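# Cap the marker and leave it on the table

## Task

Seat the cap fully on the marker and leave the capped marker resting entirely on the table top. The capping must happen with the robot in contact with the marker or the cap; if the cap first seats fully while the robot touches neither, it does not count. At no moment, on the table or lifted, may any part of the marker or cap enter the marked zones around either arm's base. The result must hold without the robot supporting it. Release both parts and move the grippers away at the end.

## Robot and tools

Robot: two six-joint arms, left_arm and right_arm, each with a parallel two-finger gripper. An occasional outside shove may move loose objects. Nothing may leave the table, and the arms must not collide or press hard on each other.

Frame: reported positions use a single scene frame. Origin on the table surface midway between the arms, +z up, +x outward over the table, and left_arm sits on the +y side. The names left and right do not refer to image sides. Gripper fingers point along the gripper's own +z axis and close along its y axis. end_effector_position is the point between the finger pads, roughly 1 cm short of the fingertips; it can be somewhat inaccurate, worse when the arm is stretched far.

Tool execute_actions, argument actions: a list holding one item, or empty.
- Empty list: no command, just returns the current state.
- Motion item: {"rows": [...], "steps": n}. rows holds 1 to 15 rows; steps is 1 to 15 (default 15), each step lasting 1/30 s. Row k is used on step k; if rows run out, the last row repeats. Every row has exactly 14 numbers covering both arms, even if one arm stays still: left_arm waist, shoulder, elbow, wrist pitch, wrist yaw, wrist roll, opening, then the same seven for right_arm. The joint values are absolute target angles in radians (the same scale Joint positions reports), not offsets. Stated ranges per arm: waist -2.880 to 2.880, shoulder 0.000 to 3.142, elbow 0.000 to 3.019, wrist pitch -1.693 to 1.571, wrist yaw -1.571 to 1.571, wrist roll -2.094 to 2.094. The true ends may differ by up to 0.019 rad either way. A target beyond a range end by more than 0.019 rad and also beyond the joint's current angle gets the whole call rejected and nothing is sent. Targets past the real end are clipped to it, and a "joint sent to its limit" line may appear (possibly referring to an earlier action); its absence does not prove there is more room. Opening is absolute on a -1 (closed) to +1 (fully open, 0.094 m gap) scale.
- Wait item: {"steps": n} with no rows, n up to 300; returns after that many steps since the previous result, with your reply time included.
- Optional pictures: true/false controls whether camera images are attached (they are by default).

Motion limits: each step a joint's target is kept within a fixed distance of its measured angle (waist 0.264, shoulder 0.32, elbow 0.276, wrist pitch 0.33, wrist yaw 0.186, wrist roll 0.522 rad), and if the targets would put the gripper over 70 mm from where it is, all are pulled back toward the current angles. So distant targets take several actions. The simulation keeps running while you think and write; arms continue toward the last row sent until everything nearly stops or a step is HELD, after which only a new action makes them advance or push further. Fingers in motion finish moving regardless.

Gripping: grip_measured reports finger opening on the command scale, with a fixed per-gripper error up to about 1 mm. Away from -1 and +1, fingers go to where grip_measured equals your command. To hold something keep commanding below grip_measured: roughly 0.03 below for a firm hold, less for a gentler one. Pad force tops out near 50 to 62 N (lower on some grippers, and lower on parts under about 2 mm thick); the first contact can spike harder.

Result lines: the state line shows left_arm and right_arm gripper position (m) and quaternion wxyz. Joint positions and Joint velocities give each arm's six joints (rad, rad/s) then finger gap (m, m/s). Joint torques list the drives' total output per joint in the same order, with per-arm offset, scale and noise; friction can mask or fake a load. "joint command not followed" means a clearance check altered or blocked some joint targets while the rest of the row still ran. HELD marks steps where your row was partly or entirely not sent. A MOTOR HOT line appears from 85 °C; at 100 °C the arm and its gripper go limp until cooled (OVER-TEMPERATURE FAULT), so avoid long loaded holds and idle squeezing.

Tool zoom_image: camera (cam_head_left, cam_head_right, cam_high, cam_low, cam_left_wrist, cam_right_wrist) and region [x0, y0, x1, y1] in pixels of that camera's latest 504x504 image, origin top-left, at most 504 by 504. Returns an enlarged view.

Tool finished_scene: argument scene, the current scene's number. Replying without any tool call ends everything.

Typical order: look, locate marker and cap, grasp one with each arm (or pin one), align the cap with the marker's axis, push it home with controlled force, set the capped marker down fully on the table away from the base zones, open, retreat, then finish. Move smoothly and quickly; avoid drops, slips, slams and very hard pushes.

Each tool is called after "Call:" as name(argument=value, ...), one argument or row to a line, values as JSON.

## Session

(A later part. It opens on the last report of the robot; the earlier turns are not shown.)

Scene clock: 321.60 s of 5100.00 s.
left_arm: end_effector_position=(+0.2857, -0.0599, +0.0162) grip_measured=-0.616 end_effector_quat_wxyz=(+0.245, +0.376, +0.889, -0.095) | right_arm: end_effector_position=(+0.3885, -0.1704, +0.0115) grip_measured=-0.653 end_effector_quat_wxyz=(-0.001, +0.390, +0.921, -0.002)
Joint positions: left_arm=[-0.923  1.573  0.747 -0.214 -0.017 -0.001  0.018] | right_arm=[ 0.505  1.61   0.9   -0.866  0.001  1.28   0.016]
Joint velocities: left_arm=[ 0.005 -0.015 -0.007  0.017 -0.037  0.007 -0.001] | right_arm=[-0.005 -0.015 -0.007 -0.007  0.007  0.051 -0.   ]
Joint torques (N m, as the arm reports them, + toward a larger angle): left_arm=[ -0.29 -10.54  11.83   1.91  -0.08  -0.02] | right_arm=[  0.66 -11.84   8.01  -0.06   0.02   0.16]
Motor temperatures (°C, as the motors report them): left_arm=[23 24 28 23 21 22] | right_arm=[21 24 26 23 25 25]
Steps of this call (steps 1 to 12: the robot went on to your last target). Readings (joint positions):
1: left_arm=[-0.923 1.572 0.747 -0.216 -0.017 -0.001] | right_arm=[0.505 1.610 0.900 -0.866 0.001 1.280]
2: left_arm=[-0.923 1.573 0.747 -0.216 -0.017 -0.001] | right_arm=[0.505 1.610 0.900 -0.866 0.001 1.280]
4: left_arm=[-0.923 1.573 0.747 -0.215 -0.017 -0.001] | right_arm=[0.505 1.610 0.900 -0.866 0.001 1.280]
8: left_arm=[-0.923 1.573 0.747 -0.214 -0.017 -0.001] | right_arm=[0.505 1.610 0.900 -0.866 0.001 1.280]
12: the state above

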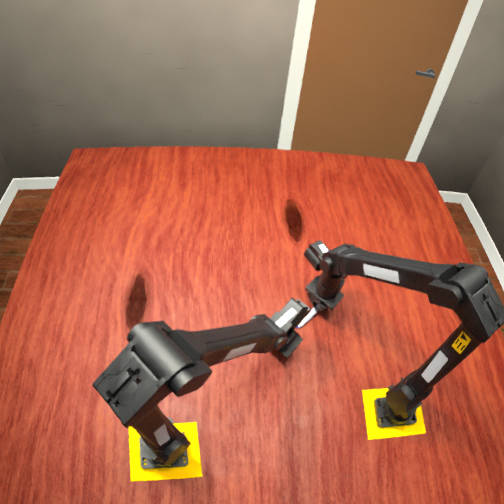

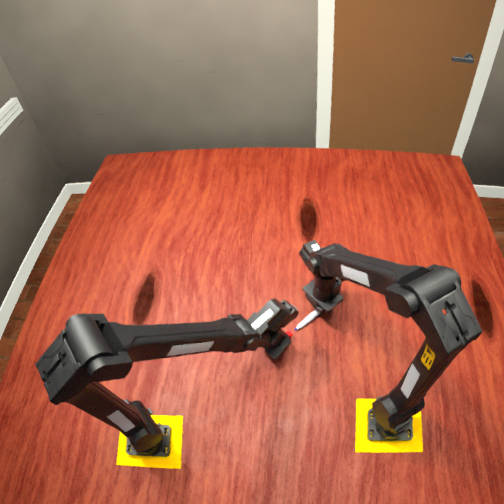

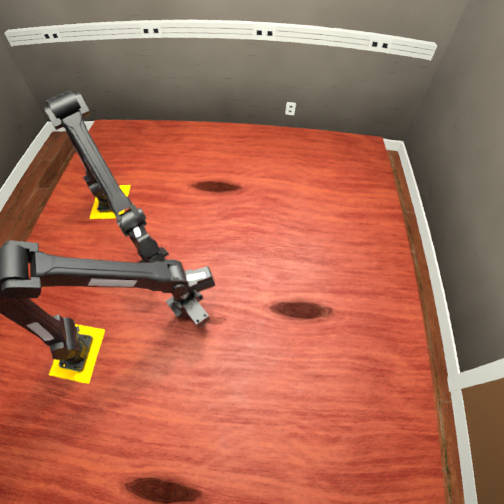

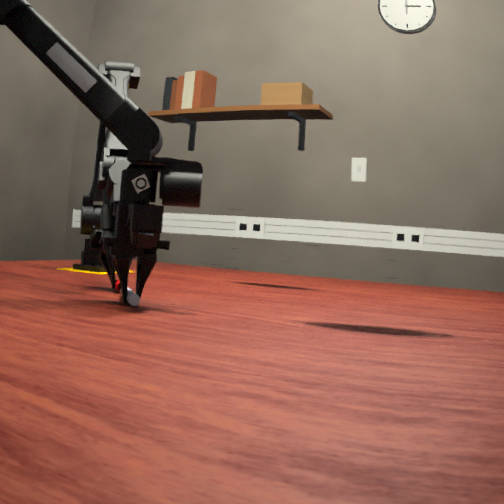

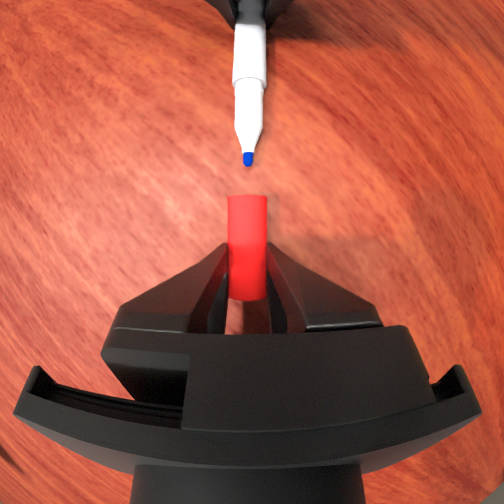

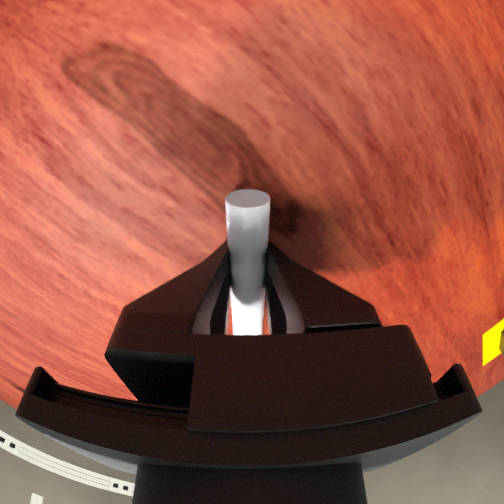

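Call:
execute_actions(
  actions=[
    {"rows":[[-0.923,1.583,0.796,-0.222,-0.008,0.01,-0.655,0.505,1.62,0.9,-0.866,0,1.29,-0.69],[-0.923,1.587,0.802,-0.224,-0.008,0.01,-0.655,0.505,1.62,0.9,-0.866,0,1.29,-0.69],[-0.923,1.592,0.808,-0.226,-0.008,0.01,-0.655,0.505,1.62,0.9,-0.866,0,1.29,-0.69],[-0.923,1.596,0.814,-0.228,-0.008,0.01,-0.655,0.505,1.62,0.9,-0.866,0,1.29,-0.69],[-0.923,1.601,0.82,-0.23,-0.008,0.01,-0.655,0.505,1.62,0.9,-0.866,0,1.29,-0.69],[-0.923,1.605,0.826,-0.232,-0.008,0.01,-0.655,0.505,1.62,0.9,-0.866,0,1.29,-0.69],[-0.923,1.61,0.832,-0.234,-0.008,0.01,-0.655,0.505,1.62,0.9,-0.866,0,1.29,-0.69],[-0.923,1.614,0.838,-0.236,-0.008,0.01,-0.655,0.505,1.62,0.9,-0.866,0,1.29,-0.69],[-0.923,1.619,0.844,-0.238,-0.008,0.01,-0.655,0.505,1.62,0.9,-0.866,0,1.29,-0.69],[-0.923,1.623,0.85,-0.24,-0.008,0.01,-0.655,0.505,1.62,0.9,-0.866,0,1.29,-0.69],[-0.923,1.628,0.856,-0.241,-0.008,0.01,-0.655,0.505,1.62,0.9,-0.866,0,1.29,-0.69],[-0.923,1.632,0.862,-0.242,-0.008,0.01,-0.655,0.505,1.62,0.9,-0.866,0,1.29,-0.69],[-0.923,1.636,0.868,-0.243,-0.008,0.01,-0.655,0.505,1.62,0.9,-0.866,0,1.29,-0.69],[-0.923,1.64,0.873,-0.244,-0.008,0.01,-0.655,0.505,1.62,0.9,-0.866,0,1.29,-0.69]],"steps":15},
  ],
  pictures=false,
)

Call:
execute_actions(
  actions=[
    {"steps":12},
  ],
)

Scene clock: 339.30 s of 5100.00 s.
left_arm: end_effector_position=(+0.3042, -0.0808, +0.0167) grip_measured=-0.616 end_effector_quat_wxyz=(+0.245, +0.378, +0.887, -0.099) | right_arm: end_effector_position=(+0.3885, -0.1704, +0.0115) grip_measured=-0.653 end_effector_quat_wxyz=(-0.001, +0.390, +0.921, -0.002)
Joint positions: left_arm=[-0.923  1.631  0.823 -0.227 -0.011  0.001  0.018] | right_arm=[ 0.505  1.61   0.9   -0.866  0.001  1.28   0.016]
Joint velocities: left_arm=[-0.015  0.093  0.134 -0.022  0.051 -0.007 -0.   ] | right_arm=[-0.005 -0.015  0.002 -0.007  0.022  0.037 -0.   ]
Joint torques (N m, as the arm reports them, + toward a larger angle): left_arm=[ -0.22 -11.32  11.89   0.18   0.14   0.09] | right_arm=[  0.68 -12.68   7.97   0.     0.09   0.18]
Motor temperatures (°C, as the motors report them): left_arm=[23 24 28 23 21 22] | right_arm=[21 24 26 23 25 25]
Steps of this call (steps 1 to 15: the robot went on to your last target; steps 16 to 90: nothing new was sent; then 14.20 s passed at rest; steps 91 to 105: all 15 steps of this action). Readings (joint positions):
91: left_arm=[-0.923 1.573 0.747 -0.214 -0.014 -0.000] | right_arm=[0.505 1.610 0.900 -0.866 0.001 1.280]
92: left_arm=[-0.923 1.574 0.748 -0.214 -0.012 -0.000] | right_arm=[0.505 1.610 0.900 -0.866 0.001 1.280]
94: left_arm=[-0.923 1.580 0.754 -0.214 -0.011 0.000] | right_arm=[0.505 1.610 0.900 -0.866 0.001 1.280]
98: left_arm=[-0.923 1.601 0.780 -0.218 -0.011 0.001] | right_arm=[0.505 1.610 0.900 -0.866 0.001 1.280]
105: the state above

Scene clock: 339.70 s of 5100.00 s.
left_arm: end_effector_position=(+0.3056, -0.0823, +0.0165) grip_measured=-0.616 end_effector_quat_wxyz=(+0.245, +0.378, +0.887, -0.099) | right_arm: end_effector_position=(+0.3885, -0.1704, +0.0115) grip_measured=-0.653 end_effector_quat_wxyz=(-0.001, +0.390, +0.921, -0.002)
Joint positions: left_arm=[-0.923  1.636  0.829 -0.229 -0.011  0.001  0.018] | right_arm=[ 0.505  1.61   0.9   -0.866  0.001  1.28   0.016]
Joint velocities: left_arm=[-0.005 -0.005 -0.022  0.002  0.022  0.037 -0.   ] | right_arm=[-0.005  0.005  0.012  0.007  0.022  0.007 -0.001]
Joint torques (N m, as the arm reports them, + toward a larger angle): left_arm=[ -0.17 -11.21  12.06   0.26   0.14   0.09] | right_arm=[  0.29 -12.74   8.     0.13   0.11   0.17]
Motor temperatures (°C, as the motors report them): left_arm=[23 24 28 23 21 22] | right_arm=[21 24 26 23 25 25]
Steps of this call (steps 1 to 12: the robot went on to your last target). Readings (joint positions):
1: left_arm=[-0.923 1.634 0.826 -0.227 -0.011 0.001] | right_arm=[0.505 1.610 0.900 -0.866 0.001 1.280]
2: left_arm=[-0.923 1.635 0.829 -0.227 -0.011 0.001] | right_arm=[0.505 1.610 0.900 -0.866 0.001 1.280]
4: left_arm=[-0.923 1.636 0.829 -0.228 -0.011 0.001] | right_arm=[0.505 1.610 0.900 -0.866 0.001 1.280]
8: left_arm=[-0.923 1.636 0.829 -0.229 -0.011 0.001] | right_arm=[0.505 1.610 0.900 -0.866 0.001 1.280]
12: the state above

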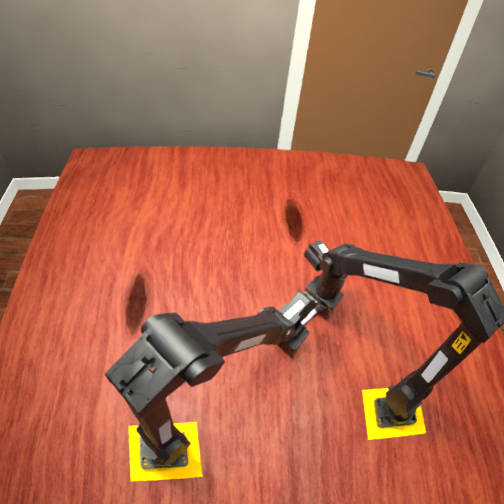

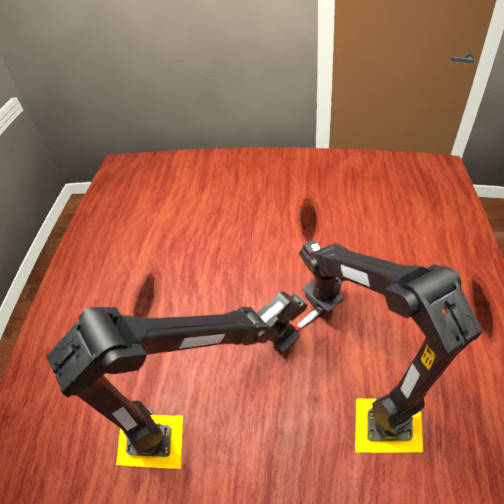

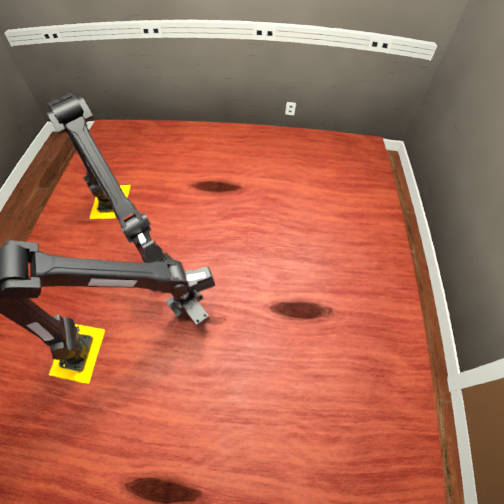

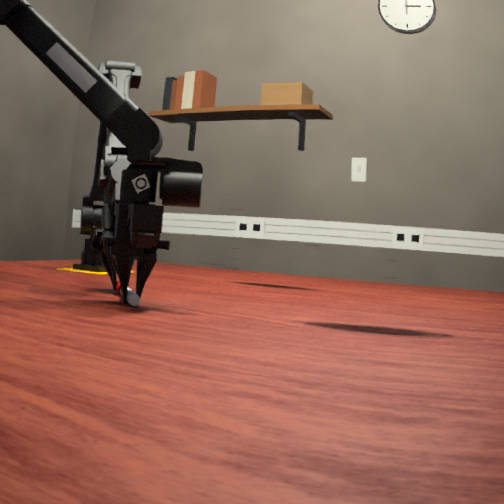

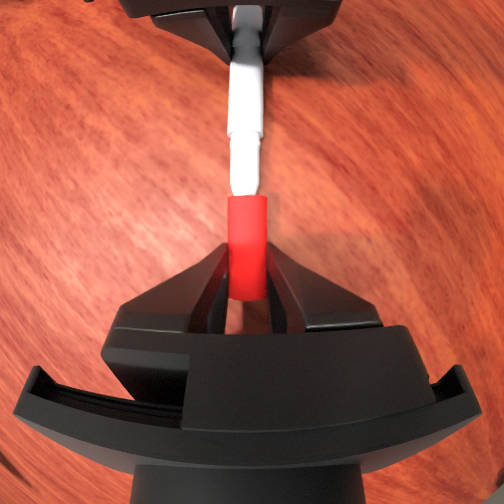

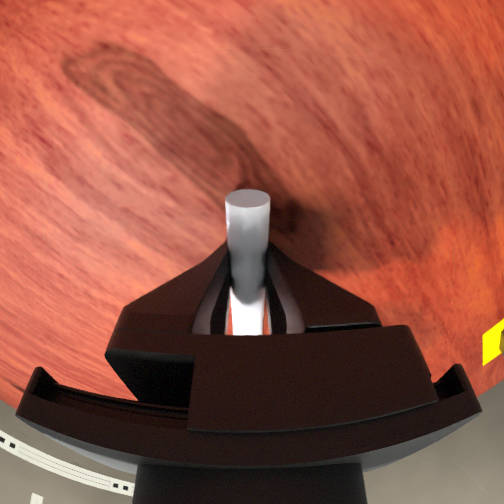

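Call:
execute_actions(
  actions=[
    {"rows":[[-0.923,1.65,0.873,-0.248,-0.019,0.01,-0.655,0.505,1.62,0.9,-0.866,0,1.29,-0.69],[-0.923,1.652,0.875,-0.25,-0.019,0.01,-0.655,0.505,1.62,0.9,-0.866,0,1.29,-0.69],[-0.923,1.655,0.88,-0.251,-0.019,0.01,-0.655,0.505,1.62,0.9,-0.866,0,1.29,-0.69],[-0.923,1.659,0.886,-0.252,-0.019,0.01,-0.655,0.505,1.62,0.9,-0.866,0,1.29,-0.69],[-0.923,1.664,0.892,-0.253,-0.019,0.01,-0.655,0.505,1.62,0.9,-0.866,0,1.29,-0.69],[-0.923,1.668,0.898,-0.255,-0.019,0.01,-0.655,0.505,1.62,0.9,-0.866,0,1.29,-0.69],[-0.923,1.673,0.904,-0.256,-0.019,0.01,-0.655,0.505,1.62,0.9,-0.866,0,1.29,-0.69],[-0.923,1.677,0.91,-0.258,-0.019,0.01,-0.655,0.505,1.62,0.9,-0.866,0,1.29,-0.69],[-0.923,1.682,0.916,-0.259,-0.019,0.01,-0.655,0.505,1.62,0.9,-0.866,0,1.29,-0.69],[-0.923,1.686,0.922,-0.261,-0.019,0.01,-0.655,0.505,1.62,0.9,-0.866,0,1.29,-0.69],[-0.923,1.691,0.928,-0.262,-0.019,0.01,-0.655,0.505,1.62,0.9,-0.866,0,1.29,-0.69],[-0.923,1.695,0.934,-0.263,-0.019,0.01,-0.655,0.505,1.62,0.9,-0.866,0,1.29,-0.69],[-0.923,1.699,0.94,-0.264,-0.019,0.01,-0.655,0.505,1.62,0.9,-0.866,0,1.29,-0.69],[-0.923,1.702,0.946,-0.265,-0.019,0.01,-0.655,0.505,1.62,0.9,-0.866,0,1.29,-0.69]],"steps":15},
  ],
  pictures=false,
)

Call:
execute_actions(
  actions=[
    {"steps":12},
  ],
)

Scene clock: 360.93 s of 5100.00 s.
left_arm: end_effector_position=(+0.3223, -0.0982, +0.0143) grip_measured=-0.616 end_effector_quat_wxyz=(+0.244, +0.377, +0.888, -0.095) | right_arm: end_effector_position=(+0.3885, -0.1704, +0.0115) grip_measured=-0.653 end_effector_quat_wxyz=(-0.001, +0.390, +0.921, -0.002)
Joint positions: left_arm=[-0.923  1.69   0.897 -0.247 -0.017  0.001  0.018] | right_arm=[ 0.505  1.61   0.9   -0.866  0.001  1.28   0.016]
Joint velocities: left_arm=[-0.005  0.093  0.129 -0.022  0.066  0.007  0.001] | right_arm=[-0.015  0.005 -0.017  0.002  0.022  0.022 -0.   ]
Joint torques (N m, as the arm reports them, + toward a larger angle): left_arm=[ -0.34 -12.22  11.8    0.21  -0.07   0.08] | right_arm=[  1.35 -12.63   8.05  -0.09   0.08   0.16]
Motor temperatures (°C, as the motors report them): left_arm=[23 24 29 23 21 22] | right_arm=[21 24 26 23 25 25]
Steps of this call (steps 1 to 15: the robot went on to your last target; steps 16 to 90: nothing new was sent; then 17.73 s passed at rest; steps 91 to 105: all 15 steps of this action). Readings (joint positions):
91: left_arm=[-0.923 1.637 0.829 -0.229 -0.014 0.001] | right_arm=[0.505 1.610 0.900 -0.866 0.001 1.280]
92: left_arm=[-0.923 1.638 0.829 -0.230 -0.015 0.001] | right_arm=[0.505 1.610 0.900 -0.866 0.001 1.280]
94: left_arm=[-0.923 1.642 0.832 -0.234 -0.016 0.001] | right_arm=[0.505 1.610 0.900 -0.866 0.001 1.280]
98: left_arm=[-0.923 1.658 0.853 -0.239 -0.017 0.001] | right_arm=[0.505 1.610 0.900 -0.866 0.001 1.280]
105: the state above

Scene clock: 361.33 s of 5100.00 s.
left_arm: end_effector_position=(+0.3240, -0.1000, +0.0143) grip_measured=-0.616 end_effector_quat_wxyz=(+0.245, +0.377, +0.888, -0.096) | right_arm: end_effector_position=(+0.3885, -0.1704, +0.0115) grip_measured=-0.653 end_effector_quat_wxyz=(-0.001, +0.390, +0.921, -0.002)
Joint positions: left_arm=[-0.923  1.695  0.904 -0.248 -0.017  0.001  0.018] | right_arm=[ 0.505  1.61   0.9   -0.866  0.001  1.28   0.016]
Joint velocities: left_arm=[-0.005  0.005  0.022 -0.002  0.007 -0.007  0.   ] | right_arm=[ 0.005 -0.005 -0.012  0.002 -0.007 -0.022 -0.   ]
Joint torques (N m, as the arm reports them, + toward a larger angle): left_arm=[ -0.29 -12.1   12.     0.18  -0.07   0.08] | right_arm=[  1.07 -12.52   8.     0.21   0.08   0.14]
Motor temperatures (°C, as the motors report them): left_arm=[23 24 29 23 21 22] | right_arm=[21 24 26 23 25 25]
Steps of this call (steps 1 to 12: the robot went on to your last target). Readings (joint positions):
1: left_arm=[-0.923 1.693 0.901 -0.247 -0.017 0.001] | right_arm=[0.505 1.610 0.900 -0.866 0.001 1.280]
2: left_arm=[-0.923 1.695 0.903 -0.248 -0.017 0.001] | right_arm=[0.505 1.610 0.900 -0.866 0.001 1.280]
4: left_arm=[-0.923 1.695 0.904 -0.248 -0.017 0.001] | right_arm=[0.505 1.610 0.900 -0.866 0.001 1.280]
8: left_arm=[-0.923 1.695 0.904 -0.248 -0.017 0.001] | right_arm=[0.505 1.610 0.900 -0.866 0.001 1.280]
12: the state above

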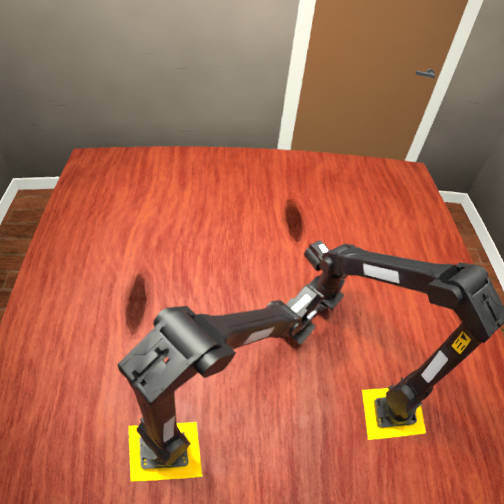

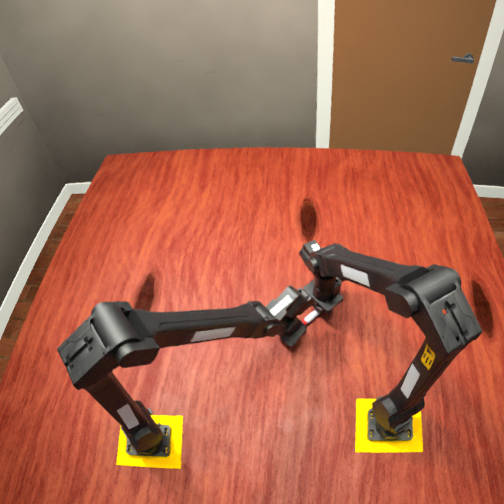

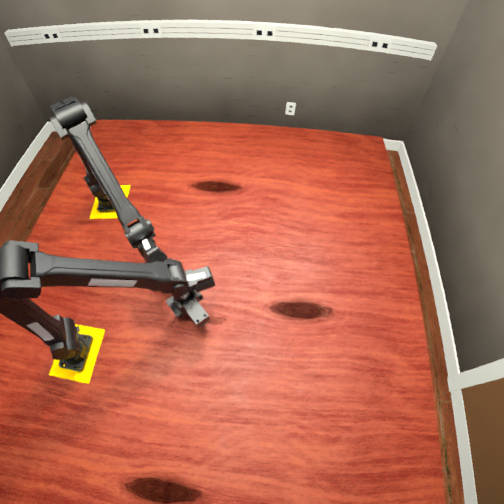

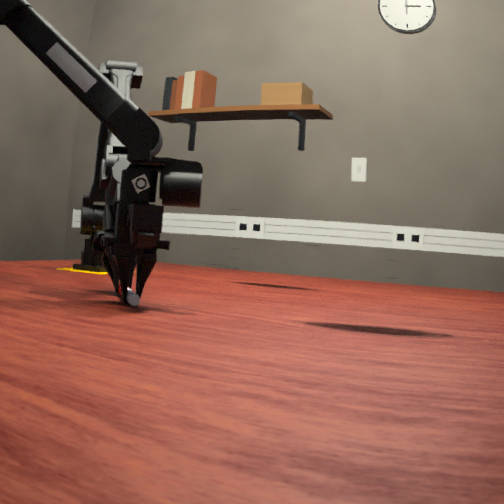

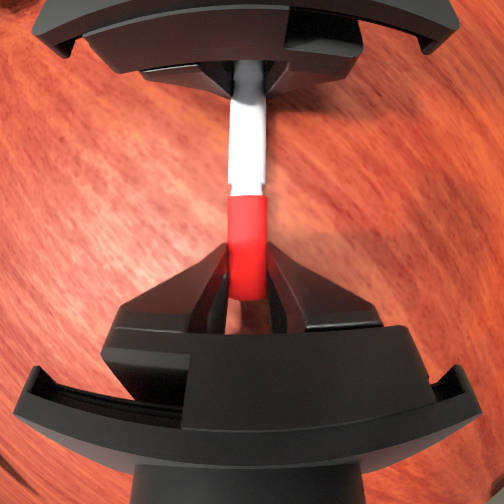

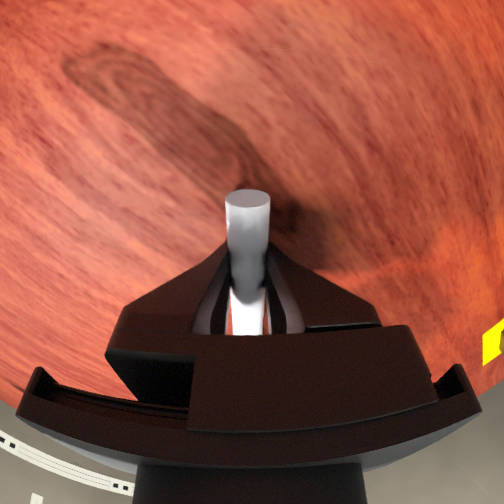

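Call:
execute_actions(
  actions=[
    {"rows":[[-0.923,1.706,0.952,-0.25,-0.019,0.01,-0.665,0.51,1.62,0.9,-0.866,0,1.29,-0.7],[-0.923,1.709,0.958,-0.24,-0.019,0.01,-0.665,0.514,1.62,0.9,-0.866,0,1.29,-0.7],[-0.923,1.712,0.964,-0.235,-0.019,0.01,-0.665,0.518,1.62,0.9,-0.866,0,1.29,-0.7],[-0.923,1.715,0.97,-0.23,-0.019,0.01,-0.665,0.522,1.62,0.9,-0.866,0,1.29,-0.7],[-0.923,1.717,0.976,-0.225,-0.019,0.01,-0.665,0.526,1.62,0.9,-0.866,0,1.29,-0.7],[-0.923,1.717,0.982,-0.22,-0.019,0.01,-0.665,0.53,1.62,0.9,-0.866,-0.005,1.29,-0.7],[-0.923,1.717,0.988,-0.215,-0.019,0.01,-0.665,0.534,1.62,0.9,-0.87,-0.01,1.29,-0.7],[-0.923,1.717,0.994,-0.21,-0.019,0.01,-0.665,0.538,1.62,0.9,-0.87,-0.01,1.29,-0.7],[-0.923,1.717,1.0,-0.205,-0.019,0.01,-0.665,0.542,1.62,0.9,-0.875,-0.015,1.29,-0.7],[-0.923,1.717,1.005,-0.2,-0.019,0.01,-0.665,0.546,1.62,0.9,-0.875,-0.015,1.29,-0.7]],"steps":15},
  ],
)

Call:
zoom_image(
  camera="cam_left_wrist",
  region=[200,140,300,240],
)

Scene clock: 383.20 s of 5100.00 s.
left_arm: end_effector_position=(+0.3268, -0.1027, +0.0141) grip_measured=-0.616 end_effector_quat_wxyz=(+0.246, +0.377, +0.888, -0.096) | right_arm: end_effector_position=(+0.3888, -0.1709, +0.0115) grip_measured=-0.653 end_effector_quat_wxyz=(+0.002, +0.389, +0.921, -0.005)
Joint positions: left_arm=[-0.923  1.703  0.914 -0.248 -0.018  0.001  0.018] | right_arm=[ 0.507  1.61   0.9   -0.866  0.009  1.28   0.016]
Joint velocities: left_arm=[ 0.005 -0.005  0.032  0.012  0.007 -0.037 -0.   ] | right_arm=[-0.005  0.005 -0.007 -0.007 -0.051 -0.051  0.   ]
Joint torques (N m, as the arm reports them, + toward a larger angle): left_arm=[ -0.19 -12.88   8.14   0.91   0.03  -0.02] | right_arm=[  1.14 -14.18   7.98   0.03   0.09   0.07]
Motor temperatures (°C, as the motors report them): left_arm=[23 24 29 23 21 22] | right_arm=[21 24 26 23 25 25]
A step of this action was HELD (marked below), so the robot has no last target. An arm can still carry out its HELD step.
Steps of this call (steps 1 to 15: the robot went on to your last target; steps 16 to 90: nothing new was sent; then 18.37 s passed at rest; steps 91 to 105: all 15 steps of this action). Readings (joint positions):
91: left_arm=[-0.923 1.695 0.904 -0.248 -0.017 0.001] | right_arm=[0.505 1.610 0.900 -0.866 0.001 1.280]
92: left_arm=[-0.923 1.696 0.905 -0.248 -0.017 0.001] | right_arm=[0.505 1.610 0.900 -0.866 0.001 1.280]
94: left_arm=[-0.923 1.699 0.910 -0.248 -0.017 0.001] | right_arm=[0.506 1.610 0.900 -0.866 0.002 1.280]
97: left_arm=[-0.923 1.703 0.914 -0.248 -0.018 0.001] | right_arm=[0.507 1.610 0.900 -0.866 0.007 1.280] HELD
98: left_arm=[-0.923 1.703 0.914 -0.248 -0.018 0.001] | right_arm=[0.507 1.610 0.900 -0.866 0.009 1.280] HELD
99: left_arm=[-0.923 1.703 0.914 -0.248 -0.018 0.001] | right_arm=[0.507 1.610 0.900 -0.866 0.009 1.280] HELD
100: left_arm=[-0.923 1.703 0.914 -0.248 -0.018 0.001] | right_arm=[0.507 1.610 0.900 -0.866 0.009 1.280] HELD
101: left_arm=[-0.923 1.703 0.914 -0.248 -0.018 0.001] | right_arm=[0.507 1.610 0.900 -0.866 0.009 1.280] HELD
102: left_arm=[-0.923 1.703 0.914 -0.248 -0.018 0.001] | right_arm=[0.507 1.610 0.900 -0.866 0.009 1.280] HELD
103: left_arm=[-0.923 1.703 0.914 -0.248 -0.018 0.001] | right_arm=[0.507 1.610 0.900 -0.866 0.009 1.280] HELD
104: left_arm=[-0.923 1.703 0.914 -0.248 -0.018 0.001] | right_arm=[0.507 1.610 0.900 -0.866 0.009 1.280] HELD
105: the state above HELD
joint command not followed: on one or more control steps a check withheld the commanded joint targets of the left arm, and it was not sent them on those steps. On the call's last step the targets were still withheld.
cause: the commanded joint targets would bring a part of the robot too close to another arm (this arm's wrist (the part past joint 4) and the other arm's wrist (the part past joint 4)); next, command targets that bring no part of the robot closer to that arm.
joint command not followed: on one or more control steps a check withheld the commanded joint targets of the right arm, and it was not sent them on those steps. On the call's last step the targets were still withheld.
cause: the commanded joint targets would bring a part of the robot too close to another arm (this arm's wrist (the part past joint 4) and the other arm's wrist (the part past joint 4)); next, command targets that bring no part of the robot closer to that arm.

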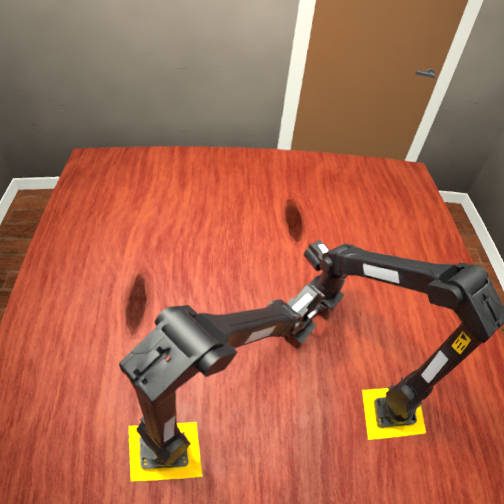

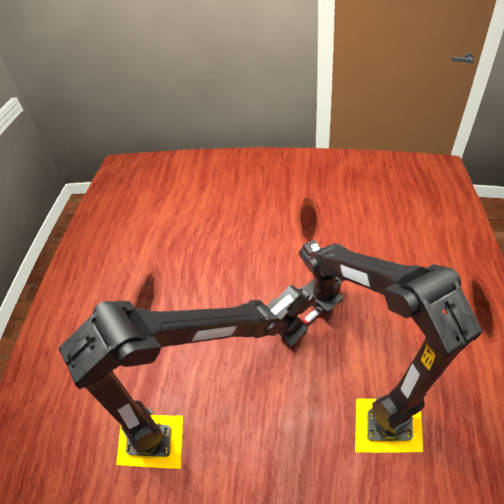

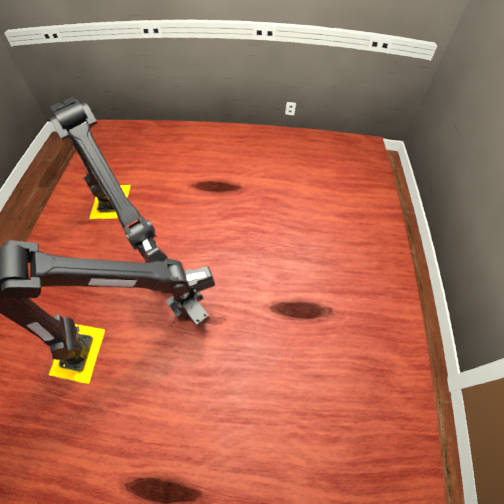

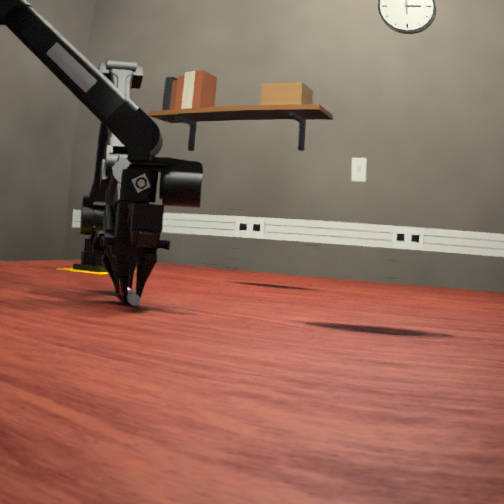

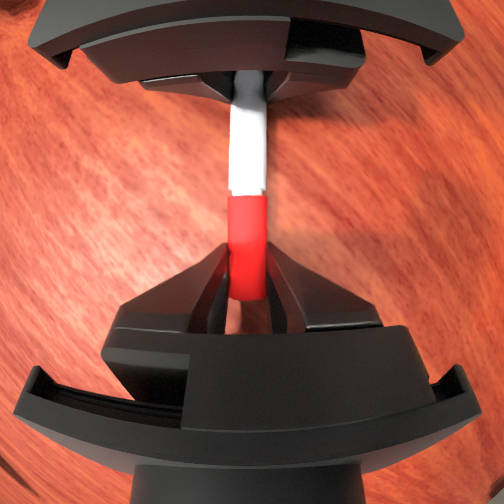

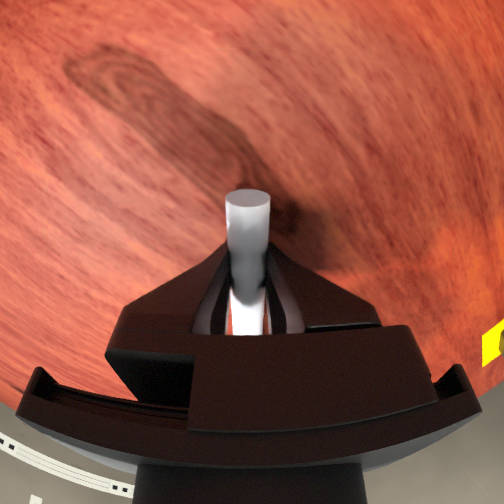

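Region (200, 140, 300, 240) of cam_left_wrist's 504x504 image, scaled by 5.040, with more detail than that image has.

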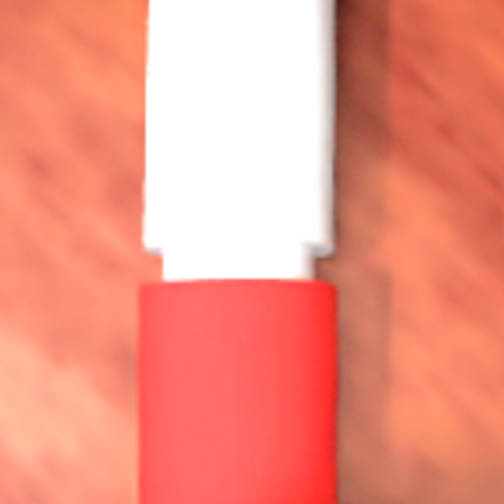

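Call:
execute_actions(
  actions=[
    {"rows":[[-0.923,1.69,0.93,-0.24,-0.018,0,-0.4,0.507,1.62,0.9,-0.866,0,1.29,-0.7],[-0.923,1.68,0.93,-0.24,-0.018,0,-0.3,0.507,1.62,0.9,-0.866,0,1.29,-0.7],[-0.923,1.67,0.93,-0.22,-0.018,0,-0.3,0.507,1.62,0.9,-0.866,0,1.29,-0.7],[-0.923,1.66,0.91,-0.18,-0.018,0,-0.3,0.507,1.62,0.9,-0.866,0,1.29,-0.7],[-0.923,1.65,0.885,-0.125,-0.018,0,-0.3,0.507,1.62,0.9,-0.866,0,1.29,-0.7],[-0.923,1.65,0.86,-0.07,-0.018,0,-0.3,0.507,1.62,0.9,-0.866,0,1.29,-0.7],[-0.923,1.65,0.835,-0.015,-0.018,0,-0.3,0.507,1.62,0.9,-0.866,0,1.29,-0.7],[-0.923,1.65,0.81,0.04,-0.018,0,-0.3,0.507,1.62,0.9,-0.866,0,1.29,-0.7],[-0.923,1.65,0.785,0.095,-0.018,0,-0.3,0.507,1.62,0.9,-0.866,0,1.29,-0.7],[-0.923,1.655,0.76,0.155,-0.018,0,-0.3,0.507,1.62,0.9,-0.866,0,1.29,-0.7],[-0.923,1.66,0.74,0.215,-0.018,0,-0.3,0.507,1.62,0.9,-0.866,0,1.29,-0.7],[-0.923,1.67,0.72,0.275,-0.018,0,-0.3,0.507,1.62,0.9,-0.866,0,1.29,-0.7],[-0.923,1.68,0.7,0.335,-0.018,0,-0.3,0.507,1.62,0.9,-0.866,0,1.29,-0.7],[-0.923,1.69,0.68,0.39,-0.018,0,-0.3,0.507,1.62,0.9,-0.866,0,1.29,-0.7],[-0.923,1.7,0.66,0.44,-0.018,0,-0.3,0.507,1.62,0.9,-0.866,0,1.29,-0.7]],"steps":15},
  ],
  pictures=false,
)

Call:
execute_actions(
  actions=[
    {"rows":[[-0.923,1.705,0.66,0.44,-0.018,0,-0.3,0.507,1.62,0.9,-0.866,0,1.29,-0.7],[-0.923,1.71,0.66,0.44,-0.018,0,-0.3,0.507,1.62,0.9,-0.866,0,1.29,-0.7],[-0.923,1.715,0.66,0.44,-0.018,0,-0.3,0.507,1.62,0.9,-0.866,0,1.29,-0.7],[-0.923,1.718,0.66,0.44,-0.018,0,-0.3,0.507,1.62,0.9,-0.866,0,1.29,-0.7]],"steps":15},
  ],
)

Scene clock: 422.80 s of 5100.00 s.
left_arm: end_effector_position=(+0.3280, -0.1039, +0.0324) grip_measured=-0.303 end_effector_quat_wxyz=(+0.406, +0.350, +0.828, -0.164) | right_arm: end_effector_position=(+0.3882, -0.1699, +0.0115) grip_measured=-0.653 end_effector_quat_wxyz=(-0.001, +0.389, +0.921, -0.003)
Joint positions: left_arm=[-0.923  1.671  0.695  0.313 -0.018  0.001  0.033] | right_arm=[ 0.507  1.61   0.9   -0.866  0.002  1.28   0.016]
Joint velocities: left_arm=[-0.005  0.239 -0.569  1.56   0.007 -0.007  0.   ] | right_arm=[-0.015 -0.024  0.017 -0.012 -0.125 -0.022  0.001]
Joint torques (N m, as the arm reports them, + toward a larger angle): left_arm=[-0.26 -9.97  7.08  1.83  0.02 -0.04] | right_arm=[  1.17 -12.65   8.04   0.03   0.09   0.2 ]
Motor temperatures (°C, as the motors report them): left_arm=[23 24 27 23 21 22] | right_arm=[21 25 26 23 25 25]
Steps of this call (steps 1 to 90: nothing new was sent; then 36.10 s passed at rest; steps 91 to 105: all 15 steps of this action). Readings (joint positions):
91: left_arm=[-0.923 1.703 0.914 -0.248 -0.018 0.001] | right_arm=[0.507 1.610 0.900 -0.866 0.007 1.280]
92: left_arm=[-0.923 1.702 0.914 -0.248 -0.018 0.001] | right_arm=[0.507 1.610 0.900 -0.866 0.004 1.280]
94: left_arm=[-0.923 1.699 0.912 -0.238 -0.018 0.001] | right_arm=[0.507 1.610 0.900 -0.866 0.002 1.280]
98: left_arm=[-0.923 1.670 0.856 -0.076 -0.018 0.001] | right_arm=[0.507 1.610 0.900 -0.866 0.002 1.280]
105: the state above

Scene clock: 423.30 s of 5100.00 s.
left_arm: end_effector_position=(+0.3223, -0.0980, +0.0129) grip_measured=-0.303 end_effector_quat_wxyz=(+0.412, +0.348, +0.825, -0.167) | right_arm: end_effector_position=(+0.3882, -0.1698, +0.0115) grip_measured=-0.653 end_effector_quat_wxyz=(-0.001, +0.389, +0.921, -0.003)
Joint positions: left_arm=[-0.923  1.718  0.656  0.413 -0.018  0.001  0.033] | right_arm=[ 0.507  1.61   0.9   -0.866  0.002  1.28   0.016]
Joint velocities: left_arm=[ 0.005 -0.005 -0.017  0.007 -0.007  0.037 -0.001] | right_arm=[ 0.015 -0.005 -0.002 -0.012 -0.051  0.022  0.   ]
Joint torques (N m, as the arm reports them, + toward a larger angle): left_arm=[ -0.17 -11.26   6.77   2.47   0.02  -0.04] | right_arm=[  1.36 -12.25   7.96   0.18   0.     0.17]
Motor temperatures (°C, as the motors report them): left_arm=[23 24 27 23 21 22] | right_arm=[21 25 26 23 25 25]
Steps of this call (steps 1 to 15: all 15 steps of this action). Readings (joint positions):
1: left_arm=[-0.923 1.680 0.678 0.354 -0.018 0.001] | right_arm=[0.507 1.610 0.900 -0.866 0.002 1.280]
2: left_arm=[-0.923 1.689 0.667 0.378 -0.018 0.001] | right_arm=[0.507 1.610 0.900 -0.866 0.002 1.280]
4: left_arm=[-0.923 1.708 0.657 0.398 -0.018 0.001] | right_arm=[0.507 1.610 0.900 -0.866 0.002 1.280]
8: left_arm=[-0.923 1.718 0.656 0.413 -0.018 0.001] | right_arm=[0.507 1.610 0.900 -0.866 0.002 1.280]
15: the state above

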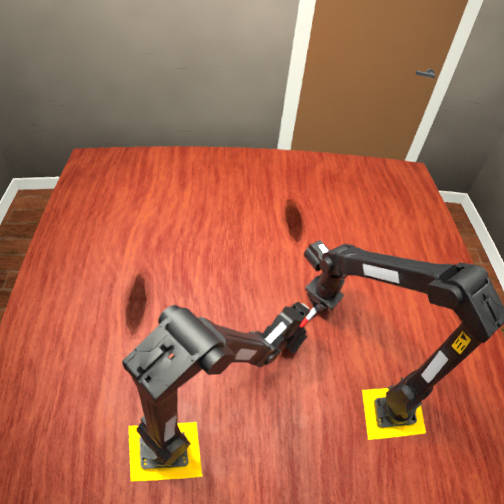

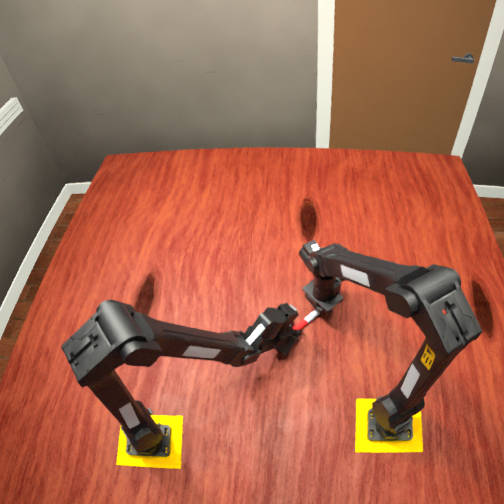

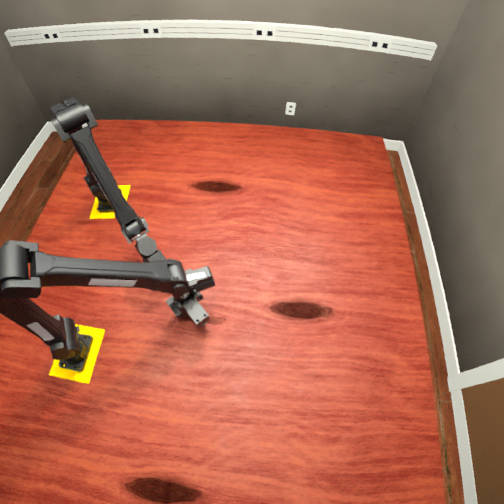

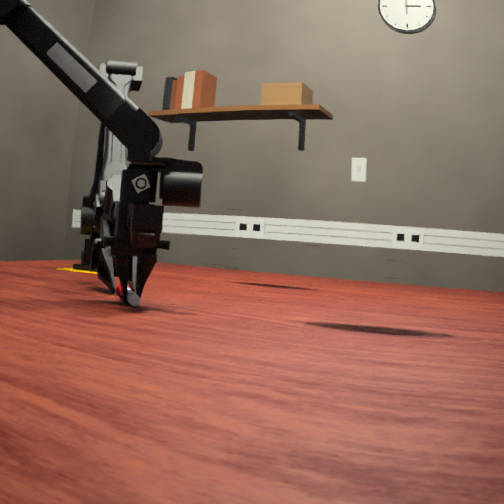

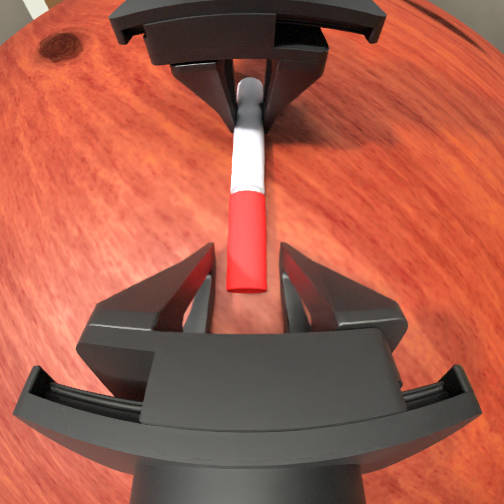

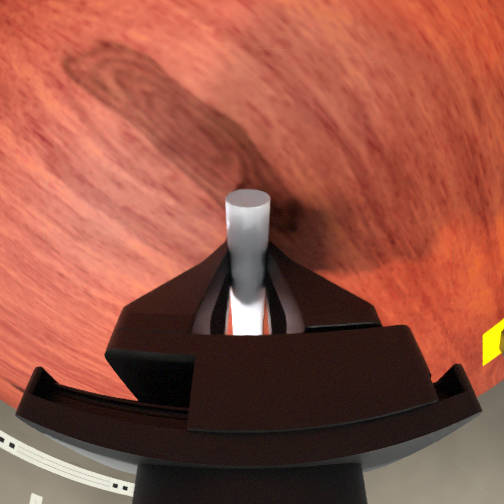

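Call:
execute_actions(
  actions=[
    {"rows":[[-0.923,1.718,0.67,0.43,-0.018,0,-0.5,0.507,1.62,0.9,-0.866,0,1.29,-0.7],[-0.923,1.718,0.68,0.43,-0.018,0,-0.57,0.507,1.62,0.9,-0.866,0,1.29,-0.7],[-0.923,1.718,0.685,0.43,-0.018,0,-0.6,0.507,1.62,0.9,-0.866,0,1.29,-0.7],[-0.923,1.718,0.69,0.43,-0.018,0,-0.63,0.507,1.62,0.9,-0.866,0,1.29,-0.7],[-0.923,1.718,0.69,0.43,-0.018,0,-0.665,0.507,1.62,0.9,-0.866,0,1.29,-0.7],[-0.923,1.718,0.69,0.43,-0.018,0,-0.665,0.515,1.62,0.9,-0.866,0,1.29,-0.7],[-0.923,1.718,0.69,0.43,-0.018,0,-0.665,0.523,1.62,0.9,-0.866,-0.003,1.29,-0.7],[-0.923,1.718,0.7,0.435,-0.018,0,-0.665,0.531,1.62,0.9,-0.87,-0.007,1.29,-0.7],[-0.923,1.718,0.71,0.44,-0.018,0,-0.665,0.539,1.62,0.9,-0.873,-0.011,1.29,-0.7],[-0.923,1.718,0.72,0.445,-0.018,0,-0.665,0.547,1.62,0.9,-0.876,-0.015,1.29,-0.7],[-0.923,1.718,0.73,0.45,-0.018,0,-0.665,0.555,1.62,0.9,-0.879,-0.018,1.29,-0.7],[-0.923,1.718,0.74,0.455,-0.018,0,-0.665,0.563,1.62,0.9,-0.882,-0.021,1.29,-0.7],[-0.923,1.718,0.75,0.46,-0.018,0,-0.665,0.571,1.62,0.9,-0.885,-0.024,1.29,-0.7],[-0.923,1.718,0.755,0.465,-0.018,0,-0.665,0.578,1.62,0.9,-0.888,-0.027,1.29,-0.7],[-0.923,1.718,0.76,0.47,-0.018,0,-0.665,0.585,1.62,0.9,-0.89,-0.03,1.29,-0.7]],"steps":15},
  ],
  pictures=false,
)

Call:
execute_actions(
  actions=[
    {"steps":8},
  ],
)

Call:
zoom_image(
  camera="cam_left_wrist",
  region=[200,140,300,240],
)

Scene clock: 442.07 s of 5100.00 s.
left_arm: end_effector_position=(+0.3239, -0.0993, +0.0142) grip_measured=-0.613 end_effector_quat_wxyz=(+0.414, +0.347, +0.824, -0.167) | right_arm: end_effector_position=(+0.3857, -0.1653, +0.0115) grip_measured=-0.653 end_effector_quat_wxyz=(+0.003, +0.381, +0.924, -0.006)
Joint positions: left_arm=[-0.923  1.719  0.661  0.414 -0.019  0.001  0.018] | right_arm=[ 0.524  1.61   0.9   -0.867  0.012  1.28   0.016]
Joint velocities: left_arm=[-0.005  0.005 -0.007 -0.022  0.037  0.007 -0.   ] | right_arm=[ 0.054 -0.015 -0.002 -0.012  0.007  0.007  0.001]
Joint torques (N m, as the arm reports them, + toward a larger angle): left_arm=[ -0.41 -11.49  15.85   3.79   0.1   -0.03] | right_arm=[  4.24 -12.73   7.92  -0.78  -1.37   0.21]
Motor temperatures (°C, as the motors report them): left_arm=[23 23 27 23 21 22] | right_arm=[21 25 26 23 25 25]
Steps of this call (steps 1 to 15: the robot went on to your last target; steps 16 to 90: nothing new was sent; then 15.27 s passed at rest; steps 91 to 105: all 15 steps of this action). Readings (joint positions):
91: left_arm=[-0.923 1.718 0.656 0.413 -0.018 0.001] | right_arm=[0.507 1.610 0.900 -0.866 0.002 1.280]
92: left_arm=[-0.923 1.718 0.656 0.413 -0.018 0.001] | right_arm=[0.507 1.610 0.900 -0.866 0.002 1.280]
94: left_arm=[-0.923 1.718 0.656 0.413 -0.018 0.001] | right_arm=[0.507 1.610 0.900 -0.866 0.002 1.280]
98: left_arm=[-0.923 1.718 0.656 0.413 -0.018 0.001] | right_arm=[0.508 1.610 0.900 -0.866 0.002 1.280]
105: the state above

Scene clock: 442.33 s of 5100.00 s.
left_arm: end_effector_position=(+0.3239, -0.0993, +0.0142) grip_measured=-0.613 end_effector_quat_wxyz=(+0.414, +0.347, +0.824, -0.167) | right_arm: end_effector_position=(+0.3857, -0.1653, +0.0115) grip_measured=-0.653 end_effector_quat_wxyz=(+0.004, +0.381, +0.925, -0.007)
Joint positions: left_arm=[-0.923  1.719  0.661  0.414 -0.019  0.001  0.018] | right_arm=[ 0.526  1.61   0.9   -0.867  0.014  1.28   0.016]
Joint velocities: left_arm=[-0.005 -0.005 -0.002 -0.002 -0.007 -0.051  0.001] | right_arm=[-0.005 -0.005  0.012 -0.007 -0.007  0.022 -0.   ]
Joint torques (N m, as the arm reports them, + toward a larger angle): left_arm=[ -0.32 -11.38  15.76   3.73   0.08  -0.04] | right_arm=[  4.72 -12.88   8.12  -0.67  -1.38   0.15]
Motor temperatures (°C, as the motors report them): left_arm=[23 23 27 23 21 22] | right_arm=[21 25 26 23 25 25]
Steps of this call (steps 1 to 8: the robot went on to your last target). Readings (joint positions):
1: left_arm=[-0.923 1.719 0.661 0.414 -0.019 0.001] | right_arm=[0.526 1.610 0.900 -0.867 0.014 1.280]
2: left_arm=[-0.923 1.719 0.661 0.414 -0.019 0.001] | right_arm=[0.526 1.610 0.900 -0.867 0.014 1.280]
4: left_arm=[-0.923 1.719 0.661 0.414 -0.019 0.001] | right_arm=[0.526 1.610 0.900 -0.867 0.014 1.280]
8: the state above

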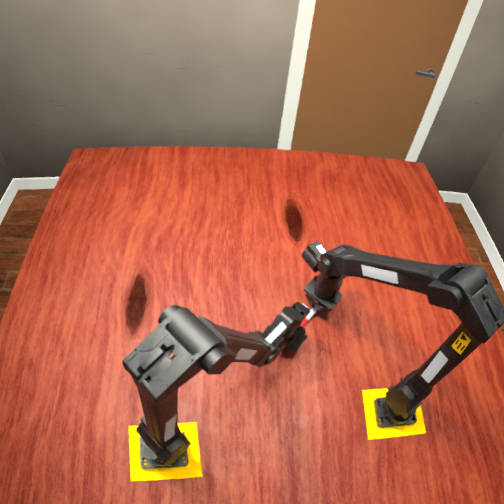

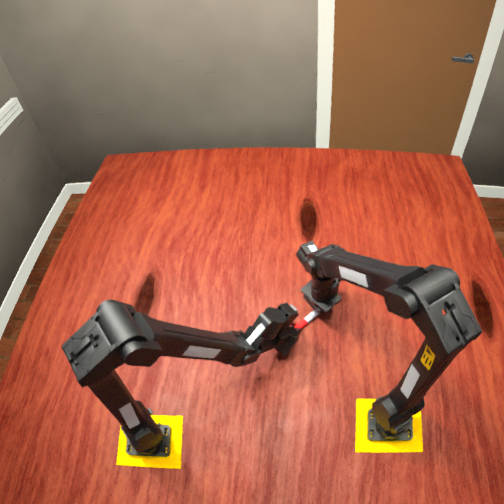

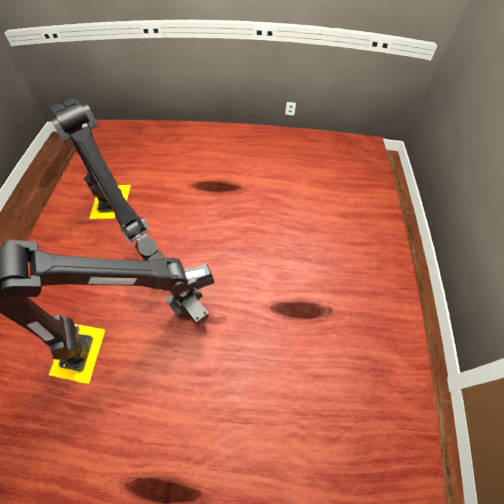

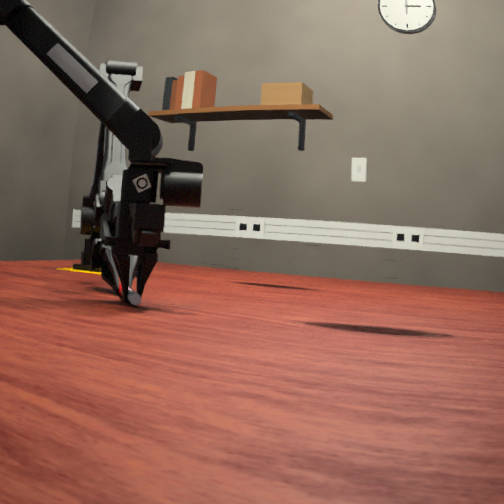

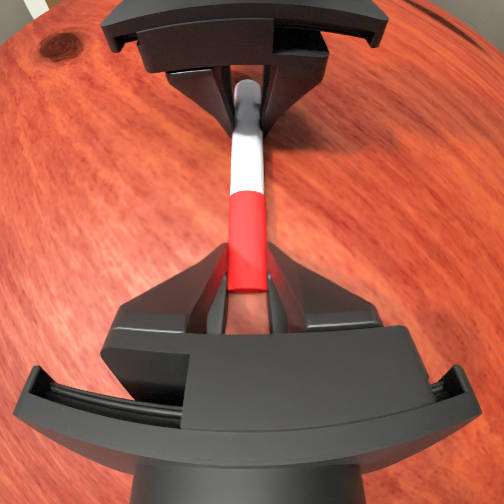

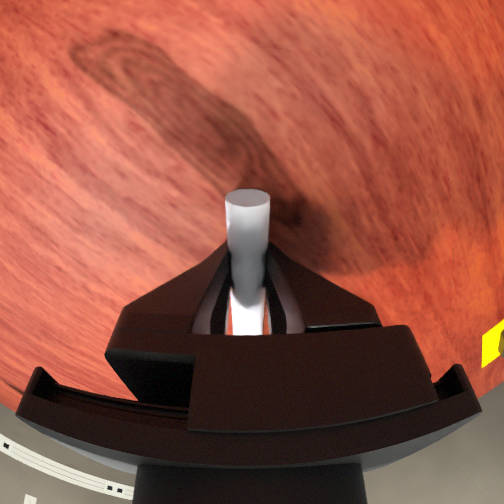

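Region (200, 140, 300, 240) of cam_left_wrist's 504x504 image, scaled by 5.040, with more detail than that image has.

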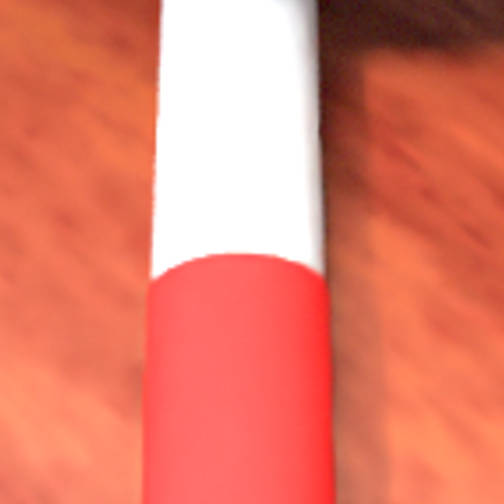

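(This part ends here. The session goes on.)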